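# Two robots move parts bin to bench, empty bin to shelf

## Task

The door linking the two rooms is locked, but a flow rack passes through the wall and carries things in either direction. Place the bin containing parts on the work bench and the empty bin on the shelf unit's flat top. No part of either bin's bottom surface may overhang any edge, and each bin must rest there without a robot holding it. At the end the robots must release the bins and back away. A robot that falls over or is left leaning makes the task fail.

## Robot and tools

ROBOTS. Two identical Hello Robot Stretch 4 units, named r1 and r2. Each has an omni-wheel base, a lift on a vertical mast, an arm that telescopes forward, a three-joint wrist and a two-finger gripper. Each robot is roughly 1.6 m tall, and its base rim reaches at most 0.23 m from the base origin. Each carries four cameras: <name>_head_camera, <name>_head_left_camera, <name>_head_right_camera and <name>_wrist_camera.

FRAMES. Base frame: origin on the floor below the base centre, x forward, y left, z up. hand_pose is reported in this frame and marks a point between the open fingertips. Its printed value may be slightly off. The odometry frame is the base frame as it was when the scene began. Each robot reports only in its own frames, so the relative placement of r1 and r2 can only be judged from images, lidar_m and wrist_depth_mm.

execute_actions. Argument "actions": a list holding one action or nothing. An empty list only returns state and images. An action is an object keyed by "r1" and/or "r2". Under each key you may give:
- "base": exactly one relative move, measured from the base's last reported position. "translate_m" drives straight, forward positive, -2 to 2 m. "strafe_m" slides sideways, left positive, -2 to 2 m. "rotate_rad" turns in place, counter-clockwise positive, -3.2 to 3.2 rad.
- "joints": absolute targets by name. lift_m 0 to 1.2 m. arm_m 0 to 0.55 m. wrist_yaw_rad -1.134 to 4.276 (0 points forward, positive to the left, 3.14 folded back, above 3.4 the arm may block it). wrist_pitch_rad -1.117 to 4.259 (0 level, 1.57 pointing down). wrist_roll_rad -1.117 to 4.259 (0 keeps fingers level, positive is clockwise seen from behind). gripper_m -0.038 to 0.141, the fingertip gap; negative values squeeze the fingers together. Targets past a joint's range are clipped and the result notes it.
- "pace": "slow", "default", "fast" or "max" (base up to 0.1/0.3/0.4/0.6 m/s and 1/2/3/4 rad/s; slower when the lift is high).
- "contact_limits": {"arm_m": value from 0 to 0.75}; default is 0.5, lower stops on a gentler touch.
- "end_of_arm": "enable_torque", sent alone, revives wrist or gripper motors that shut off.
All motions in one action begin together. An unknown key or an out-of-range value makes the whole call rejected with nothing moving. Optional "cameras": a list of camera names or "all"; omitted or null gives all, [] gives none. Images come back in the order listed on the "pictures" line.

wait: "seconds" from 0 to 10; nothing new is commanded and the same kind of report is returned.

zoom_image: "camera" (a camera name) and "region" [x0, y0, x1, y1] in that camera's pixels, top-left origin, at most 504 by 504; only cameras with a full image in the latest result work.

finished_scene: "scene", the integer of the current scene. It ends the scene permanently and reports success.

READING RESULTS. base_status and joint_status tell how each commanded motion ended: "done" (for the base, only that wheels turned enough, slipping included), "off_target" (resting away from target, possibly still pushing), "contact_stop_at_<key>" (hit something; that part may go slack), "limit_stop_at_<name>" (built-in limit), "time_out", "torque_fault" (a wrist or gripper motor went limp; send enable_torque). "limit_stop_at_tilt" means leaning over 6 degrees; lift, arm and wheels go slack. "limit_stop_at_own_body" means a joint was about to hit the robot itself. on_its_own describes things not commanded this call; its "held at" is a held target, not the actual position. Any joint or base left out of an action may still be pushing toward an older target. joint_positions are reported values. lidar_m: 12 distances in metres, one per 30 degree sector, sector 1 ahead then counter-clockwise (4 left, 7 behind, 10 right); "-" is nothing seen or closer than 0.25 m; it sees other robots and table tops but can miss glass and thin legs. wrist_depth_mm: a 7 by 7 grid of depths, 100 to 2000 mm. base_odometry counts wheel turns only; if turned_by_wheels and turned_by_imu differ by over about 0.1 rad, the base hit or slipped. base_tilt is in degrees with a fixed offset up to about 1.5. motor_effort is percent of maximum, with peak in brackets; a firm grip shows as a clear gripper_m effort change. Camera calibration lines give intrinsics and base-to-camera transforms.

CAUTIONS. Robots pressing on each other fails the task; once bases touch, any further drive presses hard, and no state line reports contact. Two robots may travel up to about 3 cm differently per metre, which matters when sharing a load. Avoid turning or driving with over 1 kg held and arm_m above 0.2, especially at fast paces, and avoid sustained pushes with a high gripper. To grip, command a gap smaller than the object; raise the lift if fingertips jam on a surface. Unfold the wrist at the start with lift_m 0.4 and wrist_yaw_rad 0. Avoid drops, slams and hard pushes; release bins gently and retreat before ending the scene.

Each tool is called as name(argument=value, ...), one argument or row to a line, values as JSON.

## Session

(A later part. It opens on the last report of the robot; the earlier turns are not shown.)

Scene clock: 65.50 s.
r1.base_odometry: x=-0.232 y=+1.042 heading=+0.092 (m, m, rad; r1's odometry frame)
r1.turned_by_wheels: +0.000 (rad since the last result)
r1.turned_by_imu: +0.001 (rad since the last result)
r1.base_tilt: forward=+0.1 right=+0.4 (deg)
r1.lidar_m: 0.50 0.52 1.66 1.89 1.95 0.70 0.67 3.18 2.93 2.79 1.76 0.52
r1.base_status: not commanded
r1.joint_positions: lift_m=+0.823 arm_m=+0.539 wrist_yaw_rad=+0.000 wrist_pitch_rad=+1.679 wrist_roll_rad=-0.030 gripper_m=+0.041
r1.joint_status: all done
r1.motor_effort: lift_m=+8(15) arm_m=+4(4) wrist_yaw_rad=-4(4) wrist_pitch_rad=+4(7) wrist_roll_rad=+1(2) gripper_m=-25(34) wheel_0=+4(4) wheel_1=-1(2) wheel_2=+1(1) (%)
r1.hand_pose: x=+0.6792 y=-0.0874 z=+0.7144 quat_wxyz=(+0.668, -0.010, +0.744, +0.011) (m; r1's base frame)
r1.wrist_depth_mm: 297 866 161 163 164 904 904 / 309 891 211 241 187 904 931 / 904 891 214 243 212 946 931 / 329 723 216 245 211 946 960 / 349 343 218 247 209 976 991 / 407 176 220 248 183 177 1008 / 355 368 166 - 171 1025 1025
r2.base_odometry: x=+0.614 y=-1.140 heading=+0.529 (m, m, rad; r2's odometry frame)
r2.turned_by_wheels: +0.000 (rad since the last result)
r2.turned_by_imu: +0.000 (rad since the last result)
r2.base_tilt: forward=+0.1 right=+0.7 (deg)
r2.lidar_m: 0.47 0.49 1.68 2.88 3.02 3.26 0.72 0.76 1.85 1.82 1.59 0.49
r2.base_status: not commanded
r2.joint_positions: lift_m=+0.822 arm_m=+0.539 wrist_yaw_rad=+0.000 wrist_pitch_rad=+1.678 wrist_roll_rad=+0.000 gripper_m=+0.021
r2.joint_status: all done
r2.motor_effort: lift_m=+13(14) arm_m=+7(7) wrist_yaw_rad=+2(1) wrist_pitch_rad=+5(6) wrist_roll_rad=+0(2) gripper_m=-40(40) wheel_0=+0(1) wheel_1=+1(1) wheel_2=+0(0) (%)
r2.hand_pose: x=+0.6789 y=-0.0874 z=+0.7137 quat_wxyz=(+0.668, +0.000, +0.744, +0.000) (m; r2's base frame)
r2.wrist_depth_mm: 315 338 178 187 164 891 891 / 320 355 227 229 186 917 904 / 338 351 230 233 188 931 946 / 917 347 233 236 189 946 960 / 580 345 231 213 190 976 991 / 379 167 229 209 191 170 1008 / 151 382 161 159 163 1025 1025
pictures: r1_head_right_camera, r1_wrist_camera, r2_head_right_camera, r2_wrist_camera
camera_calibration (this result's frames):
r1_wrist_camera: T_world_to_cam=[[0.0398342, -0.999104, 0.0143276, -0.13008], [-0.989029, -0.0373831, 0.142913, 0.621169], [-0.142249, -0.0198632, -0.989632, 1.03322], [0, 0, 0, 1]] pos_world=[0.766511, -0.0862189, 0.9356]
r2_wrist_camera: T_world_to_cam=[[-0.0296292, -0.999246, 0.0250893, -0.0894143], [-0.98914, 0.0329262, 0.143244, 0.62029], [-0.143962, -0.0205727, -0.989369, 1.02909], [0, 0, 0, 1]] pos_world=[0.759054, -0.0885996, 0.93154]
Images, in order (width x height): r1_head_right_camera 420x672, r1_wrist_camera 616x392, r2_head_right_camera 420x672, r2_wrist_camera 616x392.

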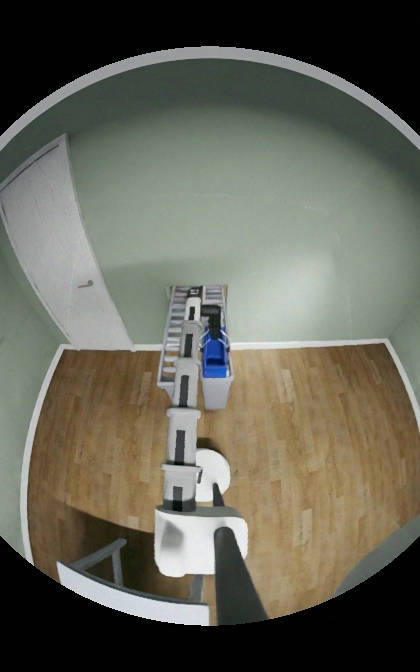

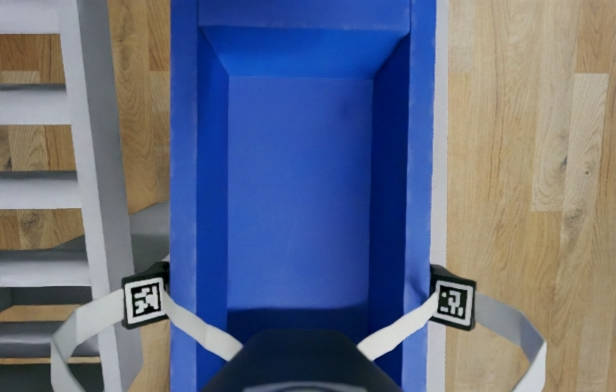

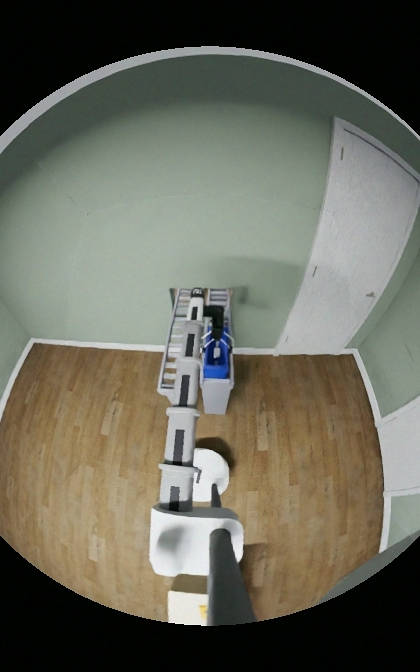

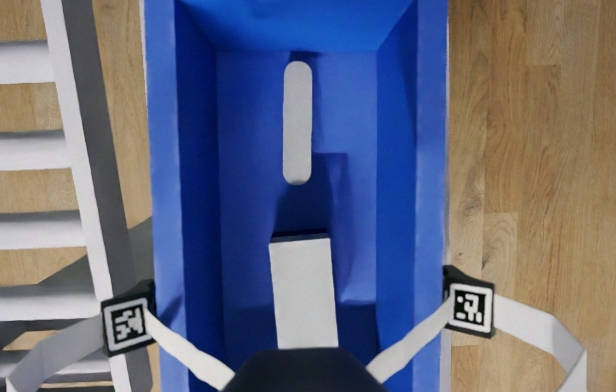

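execute_actions(
  actions=[
    {"r1":{"joints":{"lift_m":0.845},"pace":"slow"},"r2":{"joints":{"gripper_m":0.141}}},
  ],
  cameras=[],
)

execute_actions(
  actions=[
    {"r1":{"base":{"strafe_m":-0.012},"pace":"slow"},"r2":{"joints":{"lift_m":0.95}}},
  ],
  cameras=["r2_head_right_camera"],
)

execute_actions(
  actions=[
    {"r1":{"joints":{"lift_m":0.825},"pace":"slow"},"r2":{"joints":{"arm_m":0.3}}},
  ],
  cameras=["r1_wrist_camera","r1_head_right_camera","r2_head_right_camera"],
)

Scene clock: 68.47 s.
r1.base_odometry: x=-0.232 y=+1.042 heading=+0.092 (m, m, rad; r1's odometry frame)
r1.turned_by_wheels: +0.000 (rad since the last result)
r1.turned_by_imu: +0.001 (rad since the last result)
r1.base_tilt: forward=+0.1 right=+0.3 (deg)
r1.lidar_m: 0.46 0.50 1.65 1.89 1.97 0.72 0.66 3.18 2.91 2.78 1.76 0.55
r1.base_status: not commanded
r1.joint_positions: lift_m=+0.845 arm_m=+0.539 wrist_yaw_rad=+0.001 wrist_pitch_rad=+1.679 wrist_roll_rad=-0.030 gripper_m=+0.041
r1.joint_status: all done
r1.motor_effort: lift_m=+24(24) arm_m=+3(4) wrist_yaw_rad=-4(4) wrist_pitch_rad=+3(8) wrist_roll_rad=+2(1) gripper_m=-30(32) wheel_0=+4(4) wheel_1=-1(1) wheel_2=+0(1) (%)
r1.hand_pose: x=+0.6791 y=-0.0874 z=+0.7361 quat_wxyz=(+0.668, -0.010, +0.744, +0.011) (m; r1's base frame)
r1.wrist_depth_mm: 310 891 162 163 166 904 917 / 325 347 209 243 207 917 946 / 917 345 220 244 208 946 960 / 342 345 220 246 207 960 976 / 362 342 222 248 206 1008 1008 / 424 173 225 249 183 178 1025 / 359 373 166 - 171 1042 1060
r2.base_odometry: x=+0.614 y=-1.139 heading=+0.530 (m, m, rad; r2's odometry frame)
r2.turned_by_wheels: +0.000 (rad since the last result)
r2.turned_by_imu: +0.000 (rad since the last result)
r2.base_tilt: forward=+0.0 right=+0.7 (deg)
r2.lidar_m: 0.45 0.51 1.66 2.89 3.01 3.26 0.73 0.77 1.85 1.82 1.61 0.49
r2.base_status: not commanded
r2.joint_positions: lift_m=+0.823 arm_m=+0.539 wrist_yaw_rad=+0.000 wrist_pitch_rad=+1.681 wrist_roll_rad=+0.000 gripper_m=+0.141
r2.joint_status: all done
r2.motor_effort: lift_m=+6(13) arm_m=+6(7) wrist_yaw_rad=+0(1) wrist_pitch_rad=-4(5) wrist_roll_rad=-2(3) gripper_m=+0(36) wheel_0=+3(3) wheel_1=+1(1) wheel_2=+3(3) (%)
r2.hand_pose: x=+0.6781 y=-0.0874 z=+0.7144 quat_wxyz=(+0.667, +0.000, +0.745, +0.000) (m; r2's base frame)
r2.wrist_depth_mm: 329 866 178 185 165 891 891 / 327 355 237 239 187 917 931 / 345 353 236 241 189 946 946 / 917 373 233 245 190 960 960 / 946 366 231 243 191 991 991 / 387 189 229 219 170 1008 1008 / 410 382 171 122 193 1042 1042
pictures: none
No camera images: the call's "cameras" was empty. Leave "cameras" out to get every camera's image.

Scene clock: 70.07 s.
r1.base_odometry: x=-0.231 y=+1.031 heading=+0.092 (m, m, rad; r1's odometry frame)
r1.turned_by_wheels: +0.000 (rad since the last result)
r1.turned_by_imu: +0.001 (rad since the last result)
r1.base_tilt: forward=+0.1 right=+0.3 (deg)
r1.lidar_m: 0.49 0.52 1.63 1.91 2.00 0.70 0.66 3.20 2.91 2.77 1.73 0.58
r1.base_status: done
r1.joint_positions: lift_m=+0.845 arm_m=+0.539 wrist_yaw_rad=+0.000 wrist_pitch_rad=+1.679 wrist_roll_rad=-0.030 gripper_m=+0.041
r1.joint_status: not commanded
r1.motor_effort: lift_m=+24(24) arm_m=+4(4) wrist_yaw_rad=-3(4) wrist_pitch_rad=+3(4) wrist_roll_rad=+2(1) gripper_m=-26(29) wheel_0=+4(6) wheel_1=-1(9) wheel_2=+0(0) (%)
r1.hand_pose: x=+0.6791 y=-0.0874 z=+0.7361 quat_wxyz=(+0.668, -0.010, +0.744, +0.011) (m; r1's base frame)
r1.wrist_depth_mm: 306 878 161 164 166 904 904 / 324 891 210 244 206 946 931 / 917 931 220 244 208 960 946 / 340 368 221 246 207 960 976 / 362 342 224 247 205 991 991 / 430 173 227 249 185 179 1025 / 357 392 166 - 172 1025 1042
r2.base_odometry: x=+0.614 y=-1.140 heading=+0.529 (m, m, rad; r2's odometry frame)
r2.turned_by_wheels: -0.001 (rad since the last result)
r2.turned_by_imu: -0.001 (rad since the last result)
r2.base_tilt: forward=+0.1 right=+0.7 (deg)
r2.lidar_m: 0.47 0.48 1.67 2.88 3.01 3.25 0.72 0.76 1.86 1.82 1.62 0.50
r2.base_status: not commanded
r2.joint_positions: lift_m=+0.950 arm_m=+0.539 wrist_yaw_rad=+0.000 wrist_pitch_rad=+1.680 wrist_roll_rad=+0.000 gripper_m=+0.141
r2.joint_status: all done
r2.motor_effort: lift_m=+22(23) arm_m=+6(6) wrist_yaw_rad=-1(1) wrist_pitch_rad=-1(4) wrist_roll_rad=-2(2) gripper_m=-1(4) wheel_0=+1(3) wheel_1=-1(1) wheel_2=+0(3) (%)
r2.hand_pose: x=+0.6784 y=-0.0874 z=+0.8410 quat_wxyz=(+0.668, +0.000, +0.745, +0.000) (m; r2's base frame)
r2.wrist_depth_mm: 442 976 338 347 1008 1025 1008 / 449 991 349 336 1025 1025 1042 / 462 480 355 357 1042 1060 1078 / 484 484 362 362 1078 1098 1078 / 504 508 539 287 362 1098 1118 / 544 197 379 387 368 1138 1138 / 1138 512 1098 120 1138 1160 1205
pictures: r2_head_right_camera
Images, in order (width x height): r2_head_right_camera 420x672.

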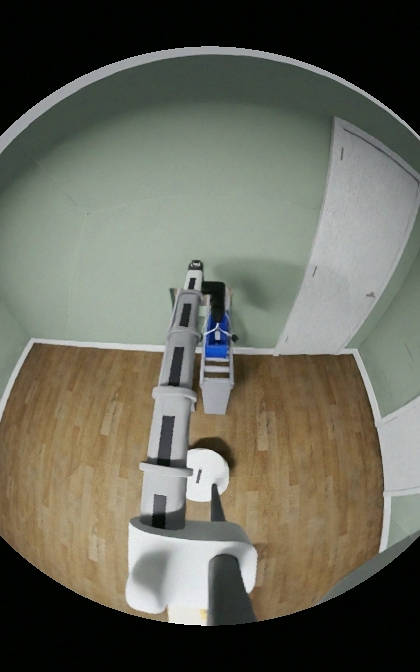

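Scene clock: 71.90 s.
r1.base_odometry: x=-0.231 y=+1.031 heading=+0.092 (m, m, rad; r1's odometry frame)
r1.turned_by_wheels: +0.000 (rad since the last result)
r1.turned_by_imu: +0.001 (rad since the last result)
r1.base_tilt: forward=+0.1 right=+0.3 (deg)
r1.lidar_m: 0.50 0.53 1.65 1.89 1.96 0.70 0.66 3.16 2.90 2.78 1.74 0.53
r1.base_status: not commanded
r1.joint_positions: lift_m=+0.826 arm_m=+0.539 wrist_yaw_rad=+0.000 wrist_pitch_rad=+1.678 wrist_roll_rad=-0.030 gripper_m=+0.041
r1.joint_status: all done
r1.motor_effort: lift_m=+13(28) arm_m=+4(4) wrist_yaw_rad=-3(4) wrist_pitch_rad=+7(6) wrist_roll_rad=+1(0) gripper_m=-31(30) wheel_0=+4(4) wheel_1=-1(1) wheel_2=+0(0) (%)
r1.hand_pose: x=+0.6794 y=-0.0874 z=+0.7170 quat_wxyz=(+0.668, -0.010, +0.744, +0.011) (m; r1's base frame)
r1.wrist_depth_mm: 296 866 161 163 164 891 904 / 307 878 210 242 187 917 917 / 891 343 216 244 211 917 960 / 325 699 219 245 209 960 976 / 345 340 220 247 208 976 991 / 413 175 223 248 182 178 991 / 355 364 167 - 171 1025 1042
r2.base_odometry: x=+0.614 y=-1.140 heading=+0.529 (m, m, rad; r2's odometry frame)
r2.turned_by_wheels: +0.000 (rad since the last result)
r2.turned_by_imu: +0.000 (rad since the last result)
r2.base_tilt: forward=+0.1 right=+0.7 (deg)
r2.lidar_m: 0.47 0.51 1.65 2.89 3.01 3.27 0.74 0.75 1.86 1.80 1.61 0.47
r2.base_status: not commanded
r2.joint_positions: lift_m=+0.950 arm_m=+0.301 wrist_yaw_rad=+0.000 wrist_pitch_rad=+1.680 wrist_roll_rad=+0.000 gripper_m=+0.141
r2.joint_status: all done
r2.motor_effort: lift_m=+22(22) arm_m=-7(9) wrist_yaw_rad=+0(0) wrist_pitch_rad=-1(1) wrist_roll_rad=-1(1) gripper_m=-1(1) wheel_0=+1(1) wheel_1=+0(0) wheel_2=+0(0) (%)
r2.hand_pose: x=+0.4408 y=-0.0874 z=+0.8410 quat_wxyz=(+0.667, +0.000, +0.745, +0.000) (m; r2's base frame)
r2.wrist_depth_mm: 466 976 345 991 991 1008 1008 / 466 469 370 418 1008 1042 1042 / 480 484 359 357 379 1060 1060 / 1042 1060 1060 1060 1078 1098 1098 / 1060 1078 1078 1098 1118 1118 1118 / 1098 197 891 891 1138 1118 1138 / 1138 1118 904 120 1160 1160 1182
pictures: r1_head_right_camera, r1_wrist_camera, r2_head_right_camera
camera_calibration (this result's frames):
r1_wrist_camera: T_world_to_cam=[[0.0397932, -0.999105, 0.0143533, -0.130114], [-0.989155, -0.0373563, 0.142044, 0.621757], [-0.141381, -0.0198501, -0.989756, 1.03534], [0, 0, 0, 1]] pos_world=[0.766569, -0.0862199, 0.938285]
Images, in order (width x height): r1_head_right_camera 420x672, r1_wrist_camera 616x392, r2_head_right_camera 420x672.

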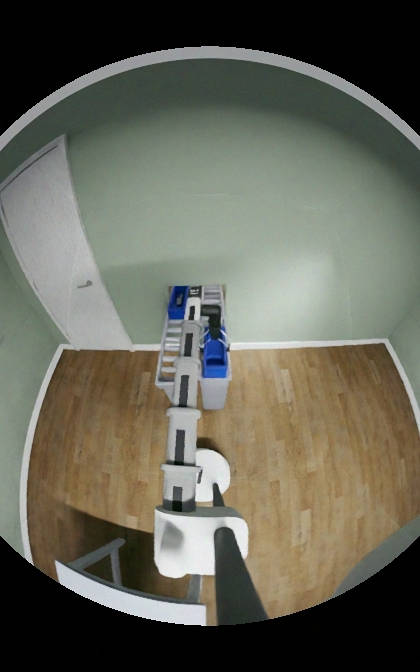

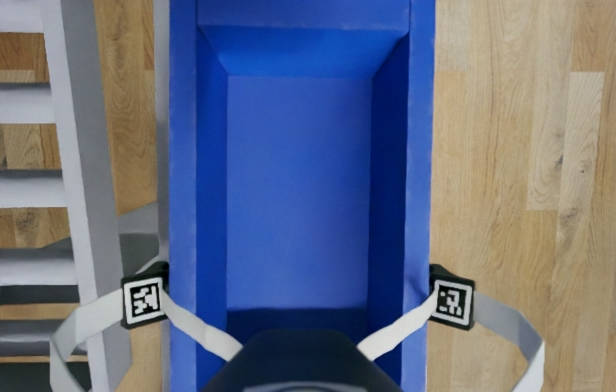

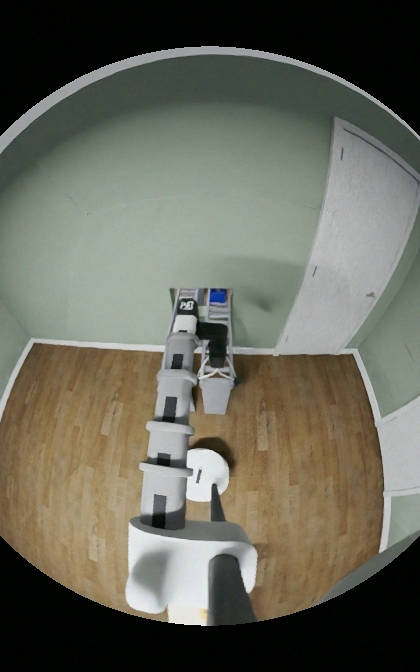

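execute_actions(
  actions=[
    {"r1":{"joints":{"gripper_m":0.141}}},
  ],
  cameras=["r1_wrist_camera","r1_head_camera","r2_wrist_camera","r2_head_camera"],
)

execute_actions(
  actions=[
    {"r1":{"joints":{"lift_m":0.97}}},
  ],
  cameras=["r1_wrist_camera","r1_head_camera","r2_wrist_camera","r2_head_camera"],
)

Scene clock: 75.50 s.
r1.base_odometry: x=-0.231 y=+1.030 heading=+0.092 (m, m, rad; r1's odometry frame)
r1.turned_by_wheels: +0.000 (rad since the last result)
r1.turned_by_imu: +0.001 (rad since the last result)
r1.base_tilt: forward=+0.1 right=+0.3 (deg)
r1.lidar_m: 0.49 0.50 1.67 1.92 1.99 0.71 0.67 3.17 2.90 2.76 1.75 0.55
r1.base_status: not commanded
r1.joint_positions: lift_m=+0.826 arm_m=+0.539 wrist_yaw_rad=+0.001 wrist_pitch_rad=+1.680 wrist_roll_rad=-0.030 gripper_m=+0.141
r1.joint_status: all done
r1.motor_effort: lift_m=+6(13) arm_m=+3(3) wrist_yaw_rad=-5(7) wrist_pitch_rad=+1(6) wrist_roll_rad=+0(1) gripper_m=+4(28) wheel_0=+1(5) wheel_1=+2(2) wheel_2=+2(2) (%)
r1.hand_pose: x=+0.6790 y=-0.0875 z=+0.7177 quat_wxyz=(+0.667, -0.010, +0.745, +0.012) (m; r1's base frame)
r1.wrist_depth_mm: 296 878 167 167 169 891 917 / 290 891 211 247 201 931 931 / 296 347 229 249 200 946 946 / 301 345 231 250 198 960 960 / 301 322 232 252 229 976 991 / 300 186 175 251 175 991 1008 / 298 368 176 - 225 1008 1042
r2.base_odometry: x=+0.614 y=-1.140 heading=+0.529 (m, m, rad; r2's odometry frame)
r2.turned_by_wheels: +0.000 (rad since the last result)
r2.turned_by_imu: -0.001 (rad since the last result)
r2.base_tilt: forward=+0.1 right=+0.7 (deg)
r2.lidar_m: 0.45 0.48 1.67 2.90 3.02 3.27 0.72 0.74 1.85 1.81 1.64 0.50
r2.base_status: not commanded
r2.joint_positions: lift_m=+0.950 arm_m=+0.301 wrist_yaw_rad=+0.000 wrist_pitch_rad=+1.680 wrist_roll_rad=+0.000 gripper_m=+0.141
r2.joint_status: not commanded
r2.motor_effort: lift_m=+22(22) arm_m=-7(7) wrist_yaw_rad=+0(2) wrist_pitch_rad=-2(2) wrist_roll_rad=-2(2) gripper_m=-2(1) wheel_0=+1(1) wheel_1=+0(1) wheel_2=+0(0) (%)
r2.hand_pose: x=+0.4408 y=-0.0874 z=+0.8410 quat_wxyz=(+0.667, +0.000, +0.745, +0.000) (m; r2's base frame)
r2.wrist_depth_mm: 462 976 345 991 991 1008 1008 / 462 469 370 418 1008 1025 1042 / 480 484 359 357 379 1042 1060 / 1042 1060 1078 1078 1060 1078 1098 / 1060 1078 1078 1078 1098 1098 1098 / 1098 198 891 904 1118 1138 1138 / 1098 1138 904 120 1160 1160 1182
pictures: r1_head_camera, r1_wrist_camera, r2_head_camera, r2_wrist_camera
camera_calibration (this result's frames):
r1_wrist_camera: T_world_to_cam=[[0.0401752, -0.99909, 0.0143008, -0.130348], [-0.988836, -0.0376994, 0.144158, 0.619499], [-0.143487, -0.0199327, -0.989451, 1.03713], [0, 0, 0, 1]] pos_world=[0.766634, -0.0862022, 0.938745]
r2_wrist_camera: T_world_to_cam=[[-0.0299394, -0.999234, 0.0251951, -0.0996119], [-0.988782, 0.0332976, 0.145607, 0.364449], [-0.146335, -0.020553, -0.989022, 1.12152], [0, 0, 0, 1]] pos_world=[0.521496, -0.0886203, 1.05865]
Images, in order (width x height): r1_head_camera 420x560, r1_wrist_camera 616x392, r2_head_camera 420x560, r2_wrist_camera 616x392.

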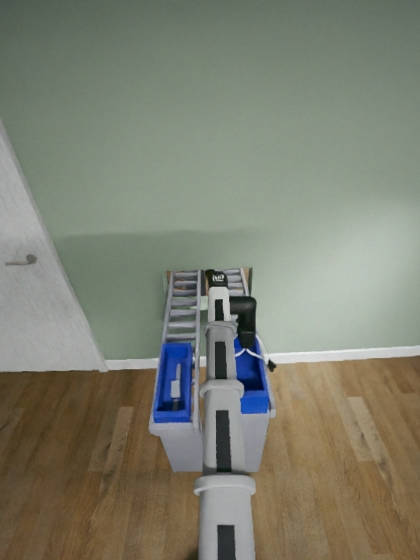

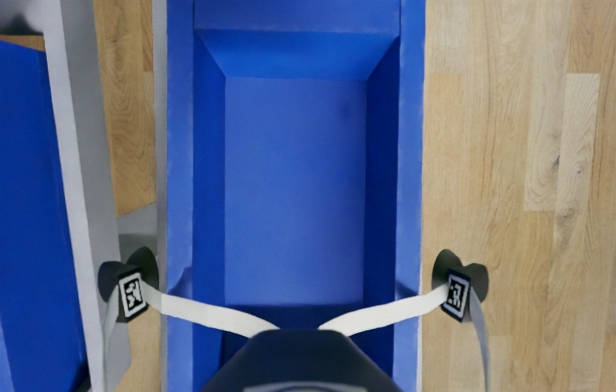

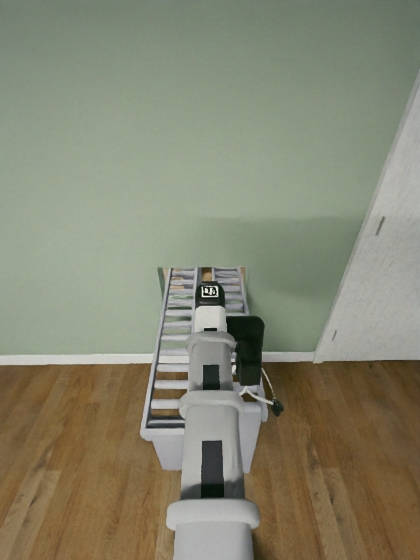

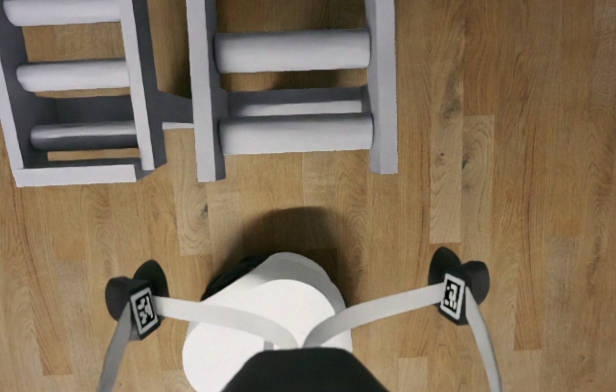

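Scene clock: 77.17 s.
r1.base_odometry: x=-0.231 y=+1.030 heading=+0.092 (m, m, rad; r1's odometry frame)
r1.turned_by_wheels: +0.000 (rad since the last result)
r1.turned_by_imu: +0.000 (rad since the last result)
r1.base_tilt: forward=+0.1 right=+0.4 (deg)
r1.lidar_m: 0.50 0.50 1.64 1.91 1.97 0.71 0.68 3.18 2.90 2.74 1.76 0.58
r1.base_status: not commanded
r1.joint_positions: lift_m=+0.970 arm_m=+0.539 wrist_yaw_rad=+0.000 wrist_pitch_rad=+1.680 wrist_roll_rad=-0.030 gripper_m=+0.141
r1.joint_status: all done
r1.motor_effort: lift_m=+23(23) arm_m=+2(3) wrist_yaw_rad=-3(5) wrist_pitch_rad=+1(3) wrist_roll_rad=+0(1) gripper_m=-3(1) wheel_0=+2(1) wheel_1=+2(2) wheel_2=+2(2) (%)
r1.hand_pose: x=+0.6790 y=-0.0874 z=+0.8612 quat_wxyz=(+0.668, -0.010, +0.744, +0.011) (m; r1's base frame)
r1.wrist_depth_mm: 445 976 364 377 1008 1042 1042 / 394 433 366 377 1042 1060 1078 / 433 433 379 384 1060 1060 1060 / 430 449 384 387 1078 1118 1098 / 433 397 377 364 1098 1118 1138 / 427 397 379 310 404 1138 1138 / 1098 1138 1138 - 1160 1182 1182
r2.base_odometry: x=+0.614 y=-1.140 heading=+0.529 (m, m, rad; r2's odometry frame)
r2.turned_by_wheels: +0.000 (rad since the last result)
r2.turned_by_imu: +0.000 (rad since the last result)
r2.base_tilt: forward=+0.1 right=+0.7 (deg)
r2.lidar_m: 0.44 0.49 1.66 2.89 3.02 3.27 0.71 0.77 1.86 1.79 1.62 0.51
r2.base_status: not commanded
r2.joint_positions: lift_m=+0.950 arm_m=+0.301 wrist_yaw_rad=+0.000 wrist_pitch_rad=+1.680 wrist_roll_rad=+0.000 gripper_m=+0.141
r2.joint_status: not commanded
r2.motor_effort: lift_m=+22(22) arm_m=-7(7) wrist_yaw_rad=+0(1) wrist_pitch_rad=-2(2) wrist_roll_rad=-1(1) gripper_m=-2(2) wheel_0=+0(0) wheel_1=+0(0) wheel_2=+0(0) (%)
r2.hand_pose: x=+0.4408 y=-0.0874 z=+0.8410 quat_wxyz=(+0.667, +0.000, +0.745, +0.000) (m; r2's base frame)
r2.wrist_depth_mm: 462 960 345 991 991 1008 1025 / 466 469 370 418 1025 1025 1025 / 477 480 362 359 382 1060 1060 / 1042 1042 1060 1078 1078 1098 1078 / 1060 1078 1078 1060 1098 1098 1118 / 1098 197 878 904 1118 1138 1160 / 1118 1118 917 120 1160 1160 1182
pictures: r1_head_camera, r1_wrist_camera, r2_head_camera, r2_wrist_camera
camera_calibration (this result's frames):
r1_wrist_camera: T_world_to_cam=[[0.0393737, -0.999122, 0.0143105, -0.131844], [-0.988901, -0.0369096, 0.143916, 0.599124], [-0.143262, -0.0198182, -0.989486, 1.17908], [0, 0, 0, 1]] pos_world=[0.766583, -0.0862471, 1.08235]
r2_wrist_camera: T_world_to_cam=[[-0.0299393, -0.999234, 0.0251951, -0.0996119], [-0.988782, 0.0332975, 0.145607, 0.364449], [-0.146335, -0.020553, -0.989022, 1.12152], [0, 0, 0, 1]] pos_world=[0.521496, -0.0886202, 1.05865]
Images, in order (width x height): r1_head_camera 420x560, r1_wrist_camera 616x392, r2_head_camera 420x560, r2_wrist_camera 616x392.

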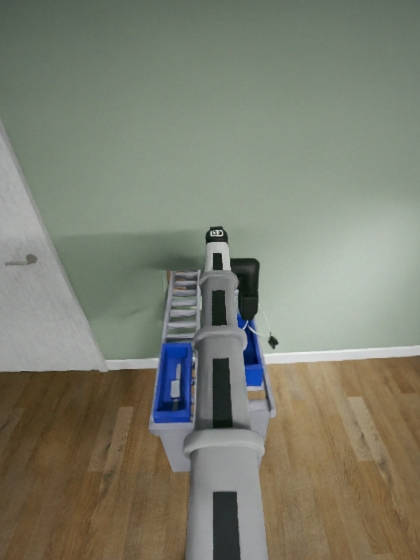

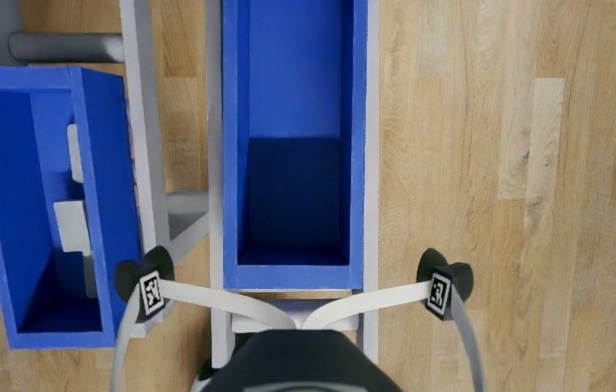

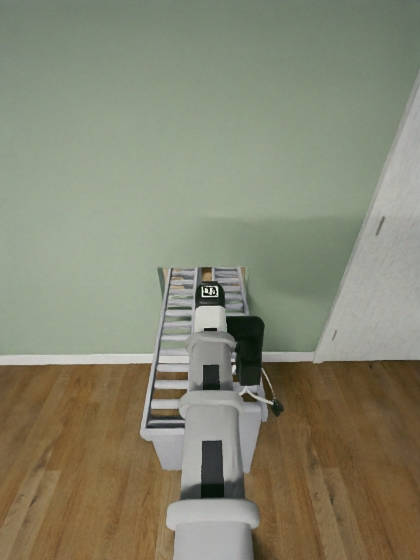

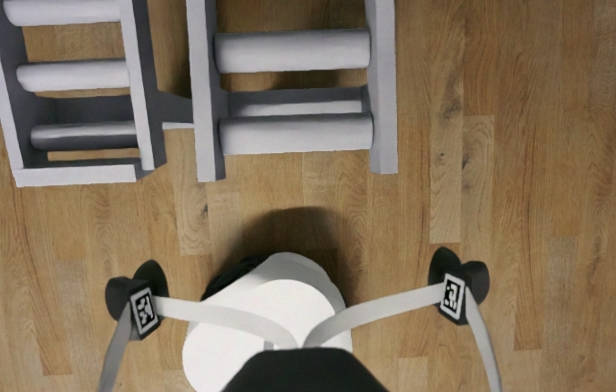

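execute_actions(
  actions=[
    {"r1":{"base":{"strafe_m":0.225},"joints":{"arm_m":0.50,"wrist_pitch_rad":1.57,"wrist_roll_rad":0,"lift_m":0.93}},"r2":{"base":{"strafe_m":0.225},"joints":{"arm_m":0.45,"wrist_pitch_rad":1.57,"lift_m":0.93}}},
  ],
  cameras=["r1_wrist_camera","r1_head_camera","r2_wrist_camera","r2_head_camera"],
)

Scene clock: 80.07 s.
r1.base_odometry: x=-0.252 y=+1.254 heading=+0.092 (m, m, rad; r1's odometry frame)
r1.turned_by_wheels: +0.000 (rad since the last result)
r1.turned_by_imu: +0.000 (rad since the last result)
r1.base_tilt: forward=+0.1 right=+0.4 (deg)
r1.lidar_m: 0.49 1.22 1.62 1.66 1.75 0.73 0.66 0.72 3.11 3.02 1.74 0.56
r1.base_status: done
r1.joint_positions: lift_m=+0.930 arm_m=+0.501 wrist_yaw_rad=+0.000 wrist_pitch_rad=+1.570 wrist_roll_rad=+0.000 gripper_m=+0.141
r1.joint_status: all done
r1.motor_effort: lift_m=+18(20) arm_m=-4(6) wrist_yaw_rad=-2(3) wrist_pitch_rad=-1(3) wrist_roll_rad=+1(0) gripper_m=+4(1) wheel_0=-1(12) wheel_1=+1(11) wheel_2=+0(2) (%)
r1.hand_pose: x=+0.6718 y=-0.0874 z=+0.8199 quat_wxyz=(+0.707, +0.000, +0.707, +0.000) (m; r1's base frame)
r1.wrist_depth_mm: 1008 1025 433 1025 1025 1042 379 / 1008 1008 394 404 1060 1060 384 / 991 1008 410 418 1025 1042 384 / 1008 1042 421 427 1060 377 373 / 1025 1008 410 427 683 362 370 / 1025 1025 402 357 455 430 392 / 1060 1060 418 - 1060 355 1078
r2.base_odometry: x=+0.500 y=-0.945 heading=+0.529 (m, m, rad; r2's odometry frame)
r2.turned_by_wheels: +0.000 (rad since the last result)
r2.turned_by_imu: -0.001 (rad since the last result)
r2.base_tilt: forward=+0.1 right=+0.7 (deg)
r2.lidar_m: 0.45 1.21 1.67 2.66 2.79 3.27 0.73 0.76 2.12 2.04 1.62 0.52
r2.base_status: done
r2.joint_positions: lift_m=+0.930 arm_m=+0.449 wrist_yaw_rad=+0.000 wrist_pitch_rad=+1.570 wrist_roll_rad=+0.000 gripper_m=+0.141
r2.joint_status: all done
r2.motor_effort: lift_m=+13(20) arm_m=+7(6) wrist_yaw_rad=+0(0) wrist_pitch_rad=-2(7) wrist_roll_rad=-2(2) gripper_m=+1(0) wheel_0=+1(8) wheel_1=-2(7) wheel_2=-1(1) (%)
r2.hand_pose: x=+0.6199 y=-0.0874 z=+0.8201 quat_wxyz=(+0.707, +0.000, +0.707, +0.000) (m; r2's base frame)
r2.wrist_depth_mm: 1008 1008 442 445 1025 362 375 / 1008 1008 1008 1025 1025 359 368 / 1008 1008 469 1042 1042 368 1042 / 1025 1025 891 854 1042 366 1060 / 1008 1042 549 477 707 355 366 / 1042 196 469 492 1060 355 370 / 1078 1060 1042 120 1078 357 1098
pictures: r1_head_camera, r1_wrist_camera, r2_head_camera, r2_wrist_camera
camera_calibration (this result's frames):
r1_wrist_camera: T_world_to_cam=[[0.00764649, -0.9998, 0.0184816, -0.113124], [-0.999357, -0.00699294, 0.0351719, 0.696709], [-0.0350357, -0.0187386, -0.99921, 1.07248], [0, 0, 0, 1]] pos_world=[0.734701, -0.0881325, 1.04922]
r2_wrist_camera: T_world_to_cam=[[-0.0324103, -0.999238, 0.0217642, -0.0893798], [-0.998794, 0.0331837, 0.036172, 0.640524], [-0.0368666, -0.0205656, -0.999109, 1.06743], [0, 0, 0, 1]] pos_world=[0.676207, -0.0886143, 1.04526]
Images, in order (width x height): r1_head_camera 420x560, r1_wrist_camera 616x392, r2_head_camera 420x560, r2_wrist_camera 616x392.

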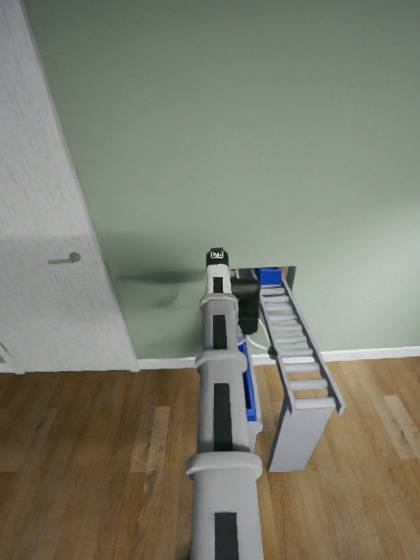

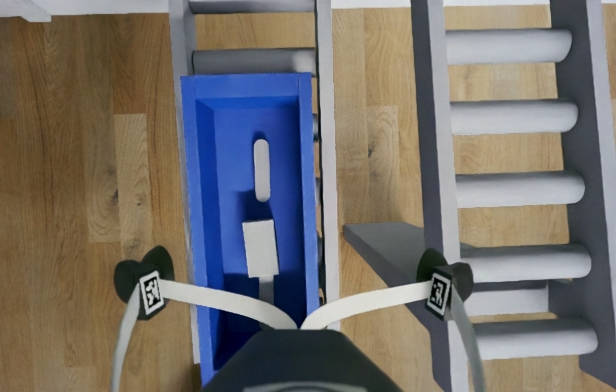

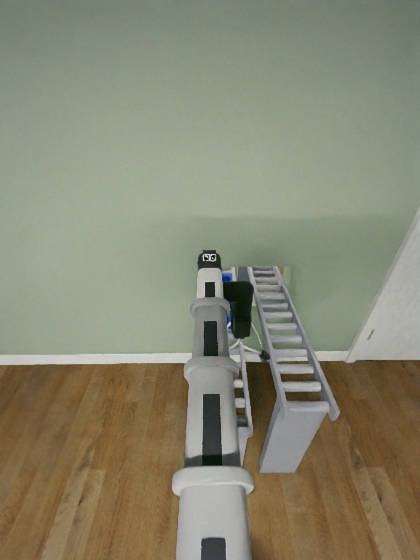

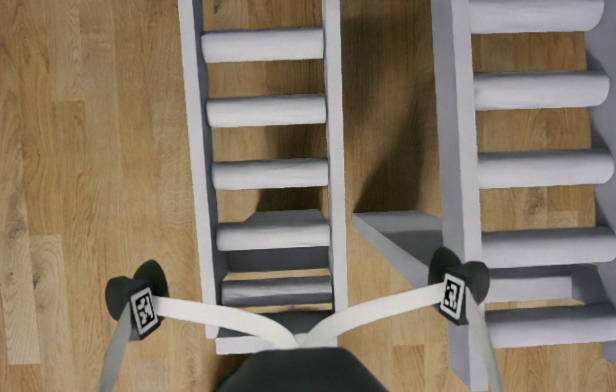

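execute_actions(
  actions=[
    {"r1":{"base":{"strafe_m":0.055},"joints":{"arm_m":0.52,"wrist_roll_rad":-0.05,"lift_m":0.85},"pace":"slow"},"r2":{"base":{"strafe_m":0.033},"joints":{"arm_m":0.465},"pace":"slow"}},
  ],
  cameras=["r1_wrist_camera","r2_wrist_camera"],
)

Scene clock: 82.40 s.
r1.base_odometry: x=-0.257 y=+1.309 heading=+0.092 (m, m, rad; r1's odometry frame)
r1.turned_by_wheels: +0.000 (rad since the last result)
r1.turned_by_imu: +0.000 (rad since the last result)
r1.base_tilt: forward=+0.1 right=+0.3 (deg)
r1.lidar_m: 0.50 1.21 1.62 1.62 1.68 0.69 0.67 0.72 3.19 3.06 1.76 0.52
r1.base_status: done
r1.joint_positions: lift_m=+0.850 arm_m=+0.519 wrist_yaw_rad=+0.000 wrist_pitch_rad=+1.570 wrist_roll_rad=-0.050 gripper_m=+0.141
r1.joint_status: all done
r1.motor_effort: lift_m=+18(21) arm_m=+4(5) wrist_yaw_rad=-2(2) wrist_pitch_rad=-1(1) wrist_roll_rad=+0(1) gripper_m=-1(3) wheel_0=-6(9) wheel_1=+2(5) wheel_2=+0(0) (%)
r1.hand_pose: x=+0.6902 y=-0.0874 z=+0.7399 quat_wxyz=(+0.707, -0.018, +0.707, +0.018) (m; r1's base frame)
r1.wrist_depth_mm: 917 931 931 960 931 960 297 / 931 931 324 257 327 960 282 / 917 946 329 338 334 960 281 / 931 960 330 343 345 960 281 / 946 960 336 347 310 991 279 / 960 946 312 320 306 359 281 / 931 960 960 - 1008 349 278
r2.base_odometry: x=+0.483 y=-0.917 heading=+0.529 (m, m, rad; r2's odometry frame)
r2.turned_by_wheels: +0.000 (rad since the last result)
r2.turned_by_imu: -0.001 (rad since the last result)
r2.base_tilt: forward=+0.1 right=+0.6 (deg)
r2.lidar_m: 0.46 1.20 1.69 2.63 2.75 3.24 0.75 0.75 2.16 2.08 1.60 0.49
r2.base_status: done
r2.joint_positions: lift_m=+0.930 arm_m=+0.464 wrist_yaw_rad=+0.000 wrist_pitch_rad=+1.570 wrist_roll_rad=+0.000 gripper_m=+0.141
r2.joint_status: all done
r2.motor_effort: lift_m=+13(13) arm_m=+7(7) wrist_yaw_rad=+1(1) wrist_pitch_rad=-2(2) wrist_roll_rad=-2(2) gripper_m=-1(1) wheel_0=-2(5) wheel_1=+0(6) wheel_2=-1(0) (%)
r2.hand_pose: x=+0.6348 y=-0.0874 z=+0.8201 quat_wxyz=(+0.707, +0.000, +0.707, +0.000) (m; r2's base frame)
r2.wrist_depth_mm: 991 1008 1008 1025 1025 373 370 / 1008 1008 445 377 1042 382 1042 / 1008 1025 449 445 1042 387 1060 / 1025 1042 1025 455 1060 368 366 / 1025 1042 1042 466 634 347 362 / 1042 196 445 473 504 336 430 / 1060 1060 1060 120 1078 351 1098
pictures: r1_wrist_camera, r2_wrist_camera
camera_calibration (this result's frames):
r1_wrist_camera: T_world_to_cam=[[0.0569905, -0.998203, 0.018505, -0.145725], [-0.997793, -0.0563151, 0.0351702, 0.71256], [-0.0340649, -0.0204685, -0.99921, 0.992431], [0, 0, 0, 1]] pos_world=[0.7531, -0.0850213, 0.969282]
r2_wrist_camera: T_world_to_cam=[[-0.03241, -0.999238, 0.0217642, -0.0888952], [-0.998794, 0.0331835, 0.036172, 0.655462], [-0.0368666, -0.0205656, -0.999109, 1.06798], [0, 0, 0, 1]] pos_world=[0.691163, -0.0886143, 1.04526]
Images, in order (width x height): r1_wrist_camera 616x392, r2_wrist_camera 616x392.

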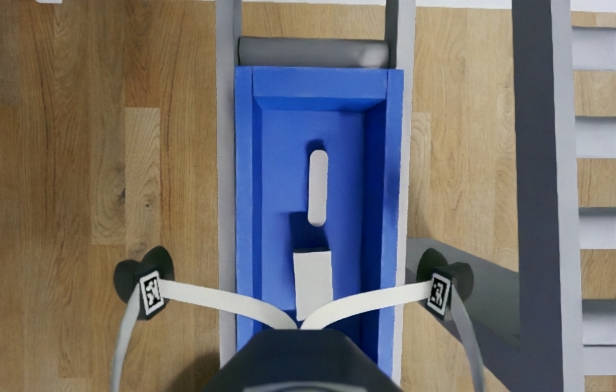

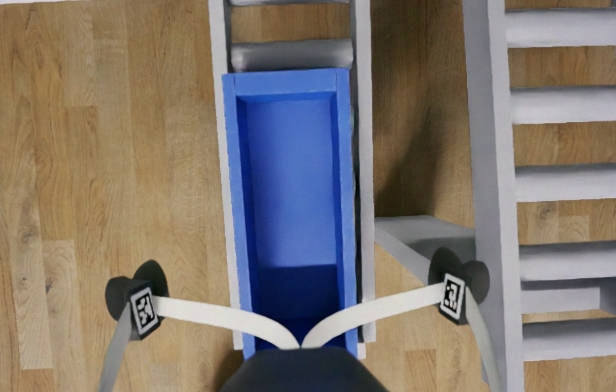

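execute_actions(
  actions=[
    {"r1":{"base":{"strafe_m":-0.015},"joints":{"wrist_roll_rad":-0.04,"lift_m":0.80},"pace":"slow"},"r2":{"joints":{"wrist_roll_rad":-0.05,"lift_m":0.81},"pace":"slow"}},
  ],
  cameras=["r1_wrist_camera","r2_wrist_camera"],
)

Scene clock: 84.63 s.
r1.base_odometry: x=-0.256 y=+1.294 heading=+0.092 (m, m, rad; r1's odometry frame)
r1.turned_by_wheels: +0.000 (rad since the last result)
r1.turned_by_imu: +0.000 (rad since the last result)
r1.base_tilt: forward=+0.1 right=+0.3 (deg)
r1.lidar_m: 0.49 1.22 1.63 1.64 1.72 0.68 0.66 0.71 3.17 3.02 1.75 0.52
r1.base_status: done
r1.joint_positions: lift_m=+0.800 arm_m=+0.519 wrist_yaw_rad=+0.000 wrist_pitch_rad=+1.570 wrist_roll_rad=-0.040 gripper_m=+0.141
r1.joint_status: all done
r1.motor_effort: lift_m=+18(20) arm_m=+4(4) wrist_yaw_rad=-2(2) wrist_pitch_rad=+1(0) wrist_roll_rad=+2(2) gripper_m=+0(1) wheel_0=+2(5) wheel_1=-4(6) wheel_2=+0(0) (%)
r1.hand_pose: x=+0.6902 y=-0.0874 z=+0.6899 quat_wxyz=(+0.707, -0.014, +0.707, +0.014) (m; r1's base frame)
r1.wrist_depth_mm: 878 878 268 290 293 917 251 / 878 891 207 231 236 917 251 / 891 904 270 289 282 904 251 / 891 891 282 293 283 931 252 / 891 891 285 298 285 931 252 / 891 904 225 268 236 384 251 / 904 931 293 - 917 329 251
r2.base_odometry: x=+0.483 y=-0.917 heading=+0.529 (m, m, rad; r2's odometry frame)
r2.turned_by_wheels: +0.000 (rad since the last result)
r2.turned_by_imu: -0.001 (rad since the last result)
r2.base_tilt: forward=+0.1 right=+0.7 (deg)
r2.lidar_m: 0.45 1.21 1.68 2.63 2.73 3.24 0.74 0.76 2.17 2.06 1.63 0.49
r2.base_status: not commanded
r2.joint_positions: lift_m=+0.810 arm_m=+0.464 wrist_yaw_rad=+0.000 wrist_pitch_rad=+1.570 wrist_roll_rad=-0.050 gripper_m=+0.141
r2.joint_status: all done
r2.motor_effort: lift_m=+13(13) arm_m=+8(7) wrist_yaw_rad=-1(0) wrist_pitch_rad=-1(1) wrist_roll_rad=-2(3) gripper_m=-1(1) wheel_0=-2(2) wheel_1=+0(0) wheel_2=-1(1) (%)
r2.hand_pose: x=+0.6348 y=-0.0874 z=+0.7001 quat_wxyz=(+0.707, -0.018, +0.707, +0.018) (m; r2's base frame)
r2.wrist_depth_mm: 878 891 301 242 310 904 585 / 904 891 307 324 312 917 591 / 904 904 325 327 324 931 591 / 904 917 332 336 336 931 597 / 917 917 342 343 336 640 377 / 917 197 268 349 285 338 286 / 931 931 347 120 946 946 266
pictures: r1_wrist_camera, r2_wrist_camera
camera_calibration (this result's frames):
r1_wrist_camera: T_world_to_cam=[[0.0476548, -0.998693, 0.0185005, -0.138395], [-0.998276, -0.0469834, 0.0351701, 0.715472], [-0.0342549, -0.0201447, -0.99921, 0.942627], [0, 0, 0, 1]] pos_world=[0.753123, -0.0856101, 0.91928]
r2_wrist_camera: T_world_to_cam=[[0.0174033, -0.999611, 0.0218078, -0.117971], [-0.999208, -0.0166072, 0.0361718, 0.655713], [-0.0357955, -0.0224201, -0.999108, 0.947306], [0, 0, 0, 1]] pos_world=[0.691156, -0.0857968, 0.925315]
Images, in order (width x height): r1_wrist_camera 616x392, r2_wrist_camera 616x392.

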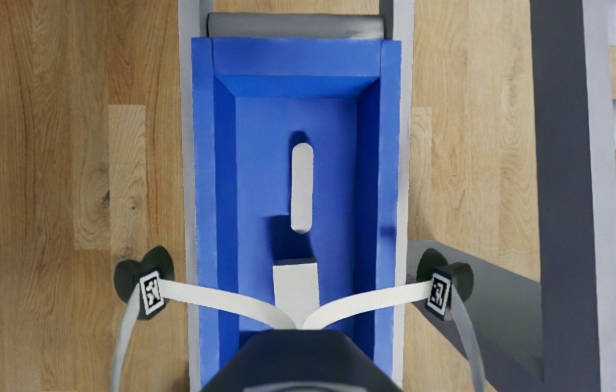

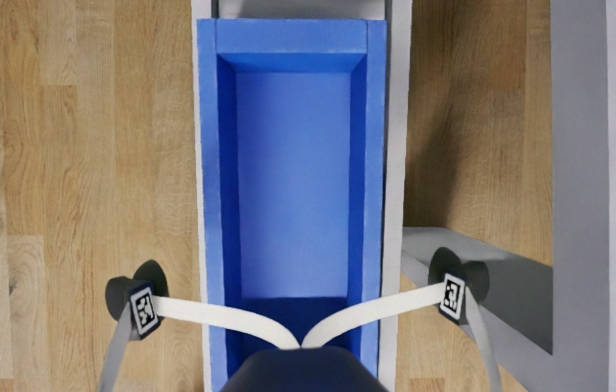

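execute_actions(
  actions=[
    {"r1":{"joints":{"lift_m":0.77},"pace":"slow"},"r2":{"joints":{"lift_m":0.752},"pace":"slow"}},
  ],
  cameras=["r1_wrist_camera","r2_wrist_camera","r1_head_right_camera","r2_head_right_camera"],
)

Scene clock: 86.87 s.
r1.base_odometry: x=-0.256 y=+1.294 heading=+0.092 (m, m, rad; r1's odometry frame)
r1.turned_by_wheels: +0.000 (rad since the last result)
r1.turned_by_imu: +0.001 (rad since the last result)
r1.base_tilt: forward=+0.1 right=+0.3 (deg)
r1.lidar_m: 0.50 1.23 1.62 1.63 1.73 0.71 0.65 0.73 3.19 3.05 1.74 0.52
r1.base_status: not commanded
r1.joint_positions: lift_m=+0.770 arm_m=+0.519 wrist_yaw_rad=+0.000 wrist_pitch_rad=+1.570 wrist_roll_rad=-0.040 gripper_m=+0.141
r1.joint_status: all done
r1.motor_effort: lift_m=+16(15) arm_m=+4(4) wrist_yaw_rad=-2(3) wrist_pitch_rad=-1(0) wrist_roll_rad=+2(2) gripper_m=-3(2) wheel_0=+2(2) wheel_1=-4(4) wheel_2=+0(0) (%)
r1.hand_pose: x=+0.6902 y=-0.0874 z=+0.6601 quat_wxyz=(+0.707, -0.014, +0.707, +0.014) (m; r1's base frame)
r1.wrist_depth_mm: 854 854 176 178 179 878 878 / 878 854 193 240 208 891 904 / 854 866 226 259 236 891 904 / 854 866 226 265 236 891 891 / 854 866 226 268 220 904 904 / 878 866 193 239 196 384 384 / 866 891 225 - 272 329 287
r2.base_odometry: x=+0.483 y=-0.917 heading=+0.529 (m, m, rad; r2's odometry frame)
r2.turned_by_wheels: +0.000 (rad since the last result)
r2.turned_by_imu: -0.001 (rad since the last result)
r2.base_tilt: forward=+0.1 right=+0.7 (deg)
r2.lidar_m: 0.45 1.20 1.65 2.64 2.76 3.23 0.74 0.76 2.14 2.06 1.60 0.48
r2.base_status: not commanded
r2.joint_positions: lift_m=+0.752 arm_m=+0.464 wrist_yaw_rad=+0.000 wrist_pitch_rad=+1.570 wrist_roll_rad=-0.050 gripper_m=+0.141
r2.joint_status: all done
r2.motor_effort: lift_m=+12(13) arm_m=+7(7) wrist_yaw_rad=+0(1) wrist_pitch_rad=-2(2) wrist_roll_rad=-2(2) gripper_m=-1(1) wheel_0=-2(2) wheel_1=+0(0) wheel_2=-1(2) (%)
r2.hand_pose: x=+0.6348 y=-0.0874 z=+0.6422 quat_wxyz=(+0.707, -0.018, +0.707, +0.018) (m; r2's base frame)
r2.wrist_depth_mm: 831 831 191 206 197 854 854 / 842 842 253 266 232 854 878 / 842 854 253 271 262 854 878 / 842 866 253 278 268 866 866 / 854 866 251 285 272 634 891 / 866 196 207 290 209 338 366 / 866 866 249 120 286 891 273
pictures: r1_head_right_camera, r1_wrist_camera, r2_head_right_camera, r2_wrist_camera
camera_calibration (this result's frames):
r1_wrist_camera: T_world_to_cam=[[0.0476536, -0.998693, 0.0185005, -0.137842], [-0.998276, -0.0469822, 0.0351702, 0.716524], [-0.034255, -0.0201446, -0.99921, 0.91277], [0, 0, 0, 1]] pos_world=[0.753125, -0.0856102, 0.889398]
r2_wrist_camera: T_world_to_cam=[[0.0174036, -0.999611, 0.0218078, -0.116706], [-0.999208, -0.0166074, 0.0361718, 0.657812], [-0.0357955, -0.0224201, -0.999108, 0.889361], [0, 0, 0, 1]] pos_world=[0.691157, -0.0857968, 0.867319]
Images, in order (width x height): r1_head_right_camera 420x672, r1_wrist_camera 616x392, r2_head_right_camera 420x672, r2_wrist_camera 616x392.

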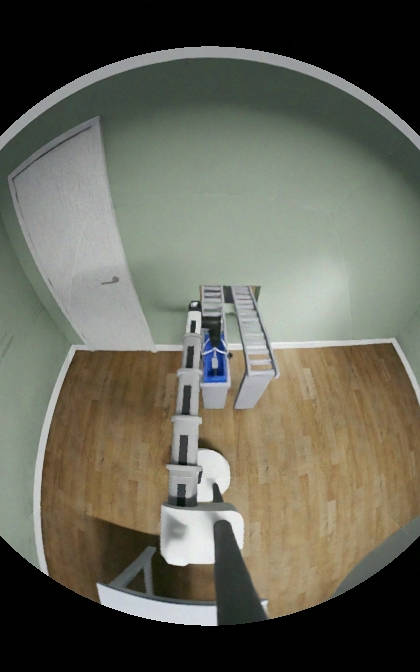

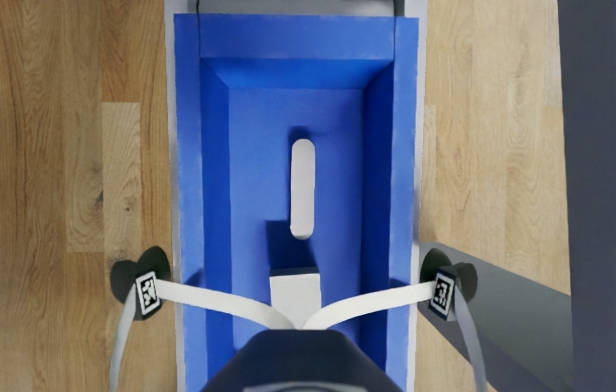

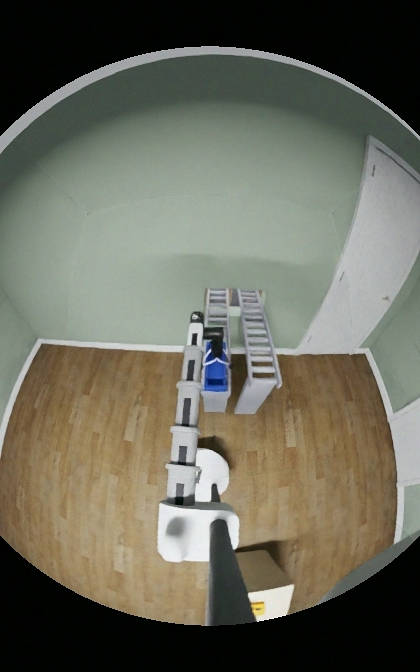

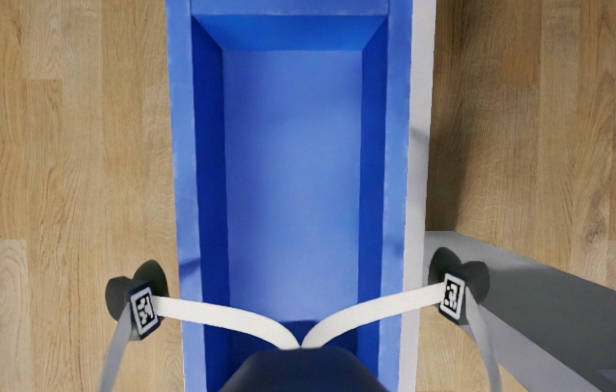

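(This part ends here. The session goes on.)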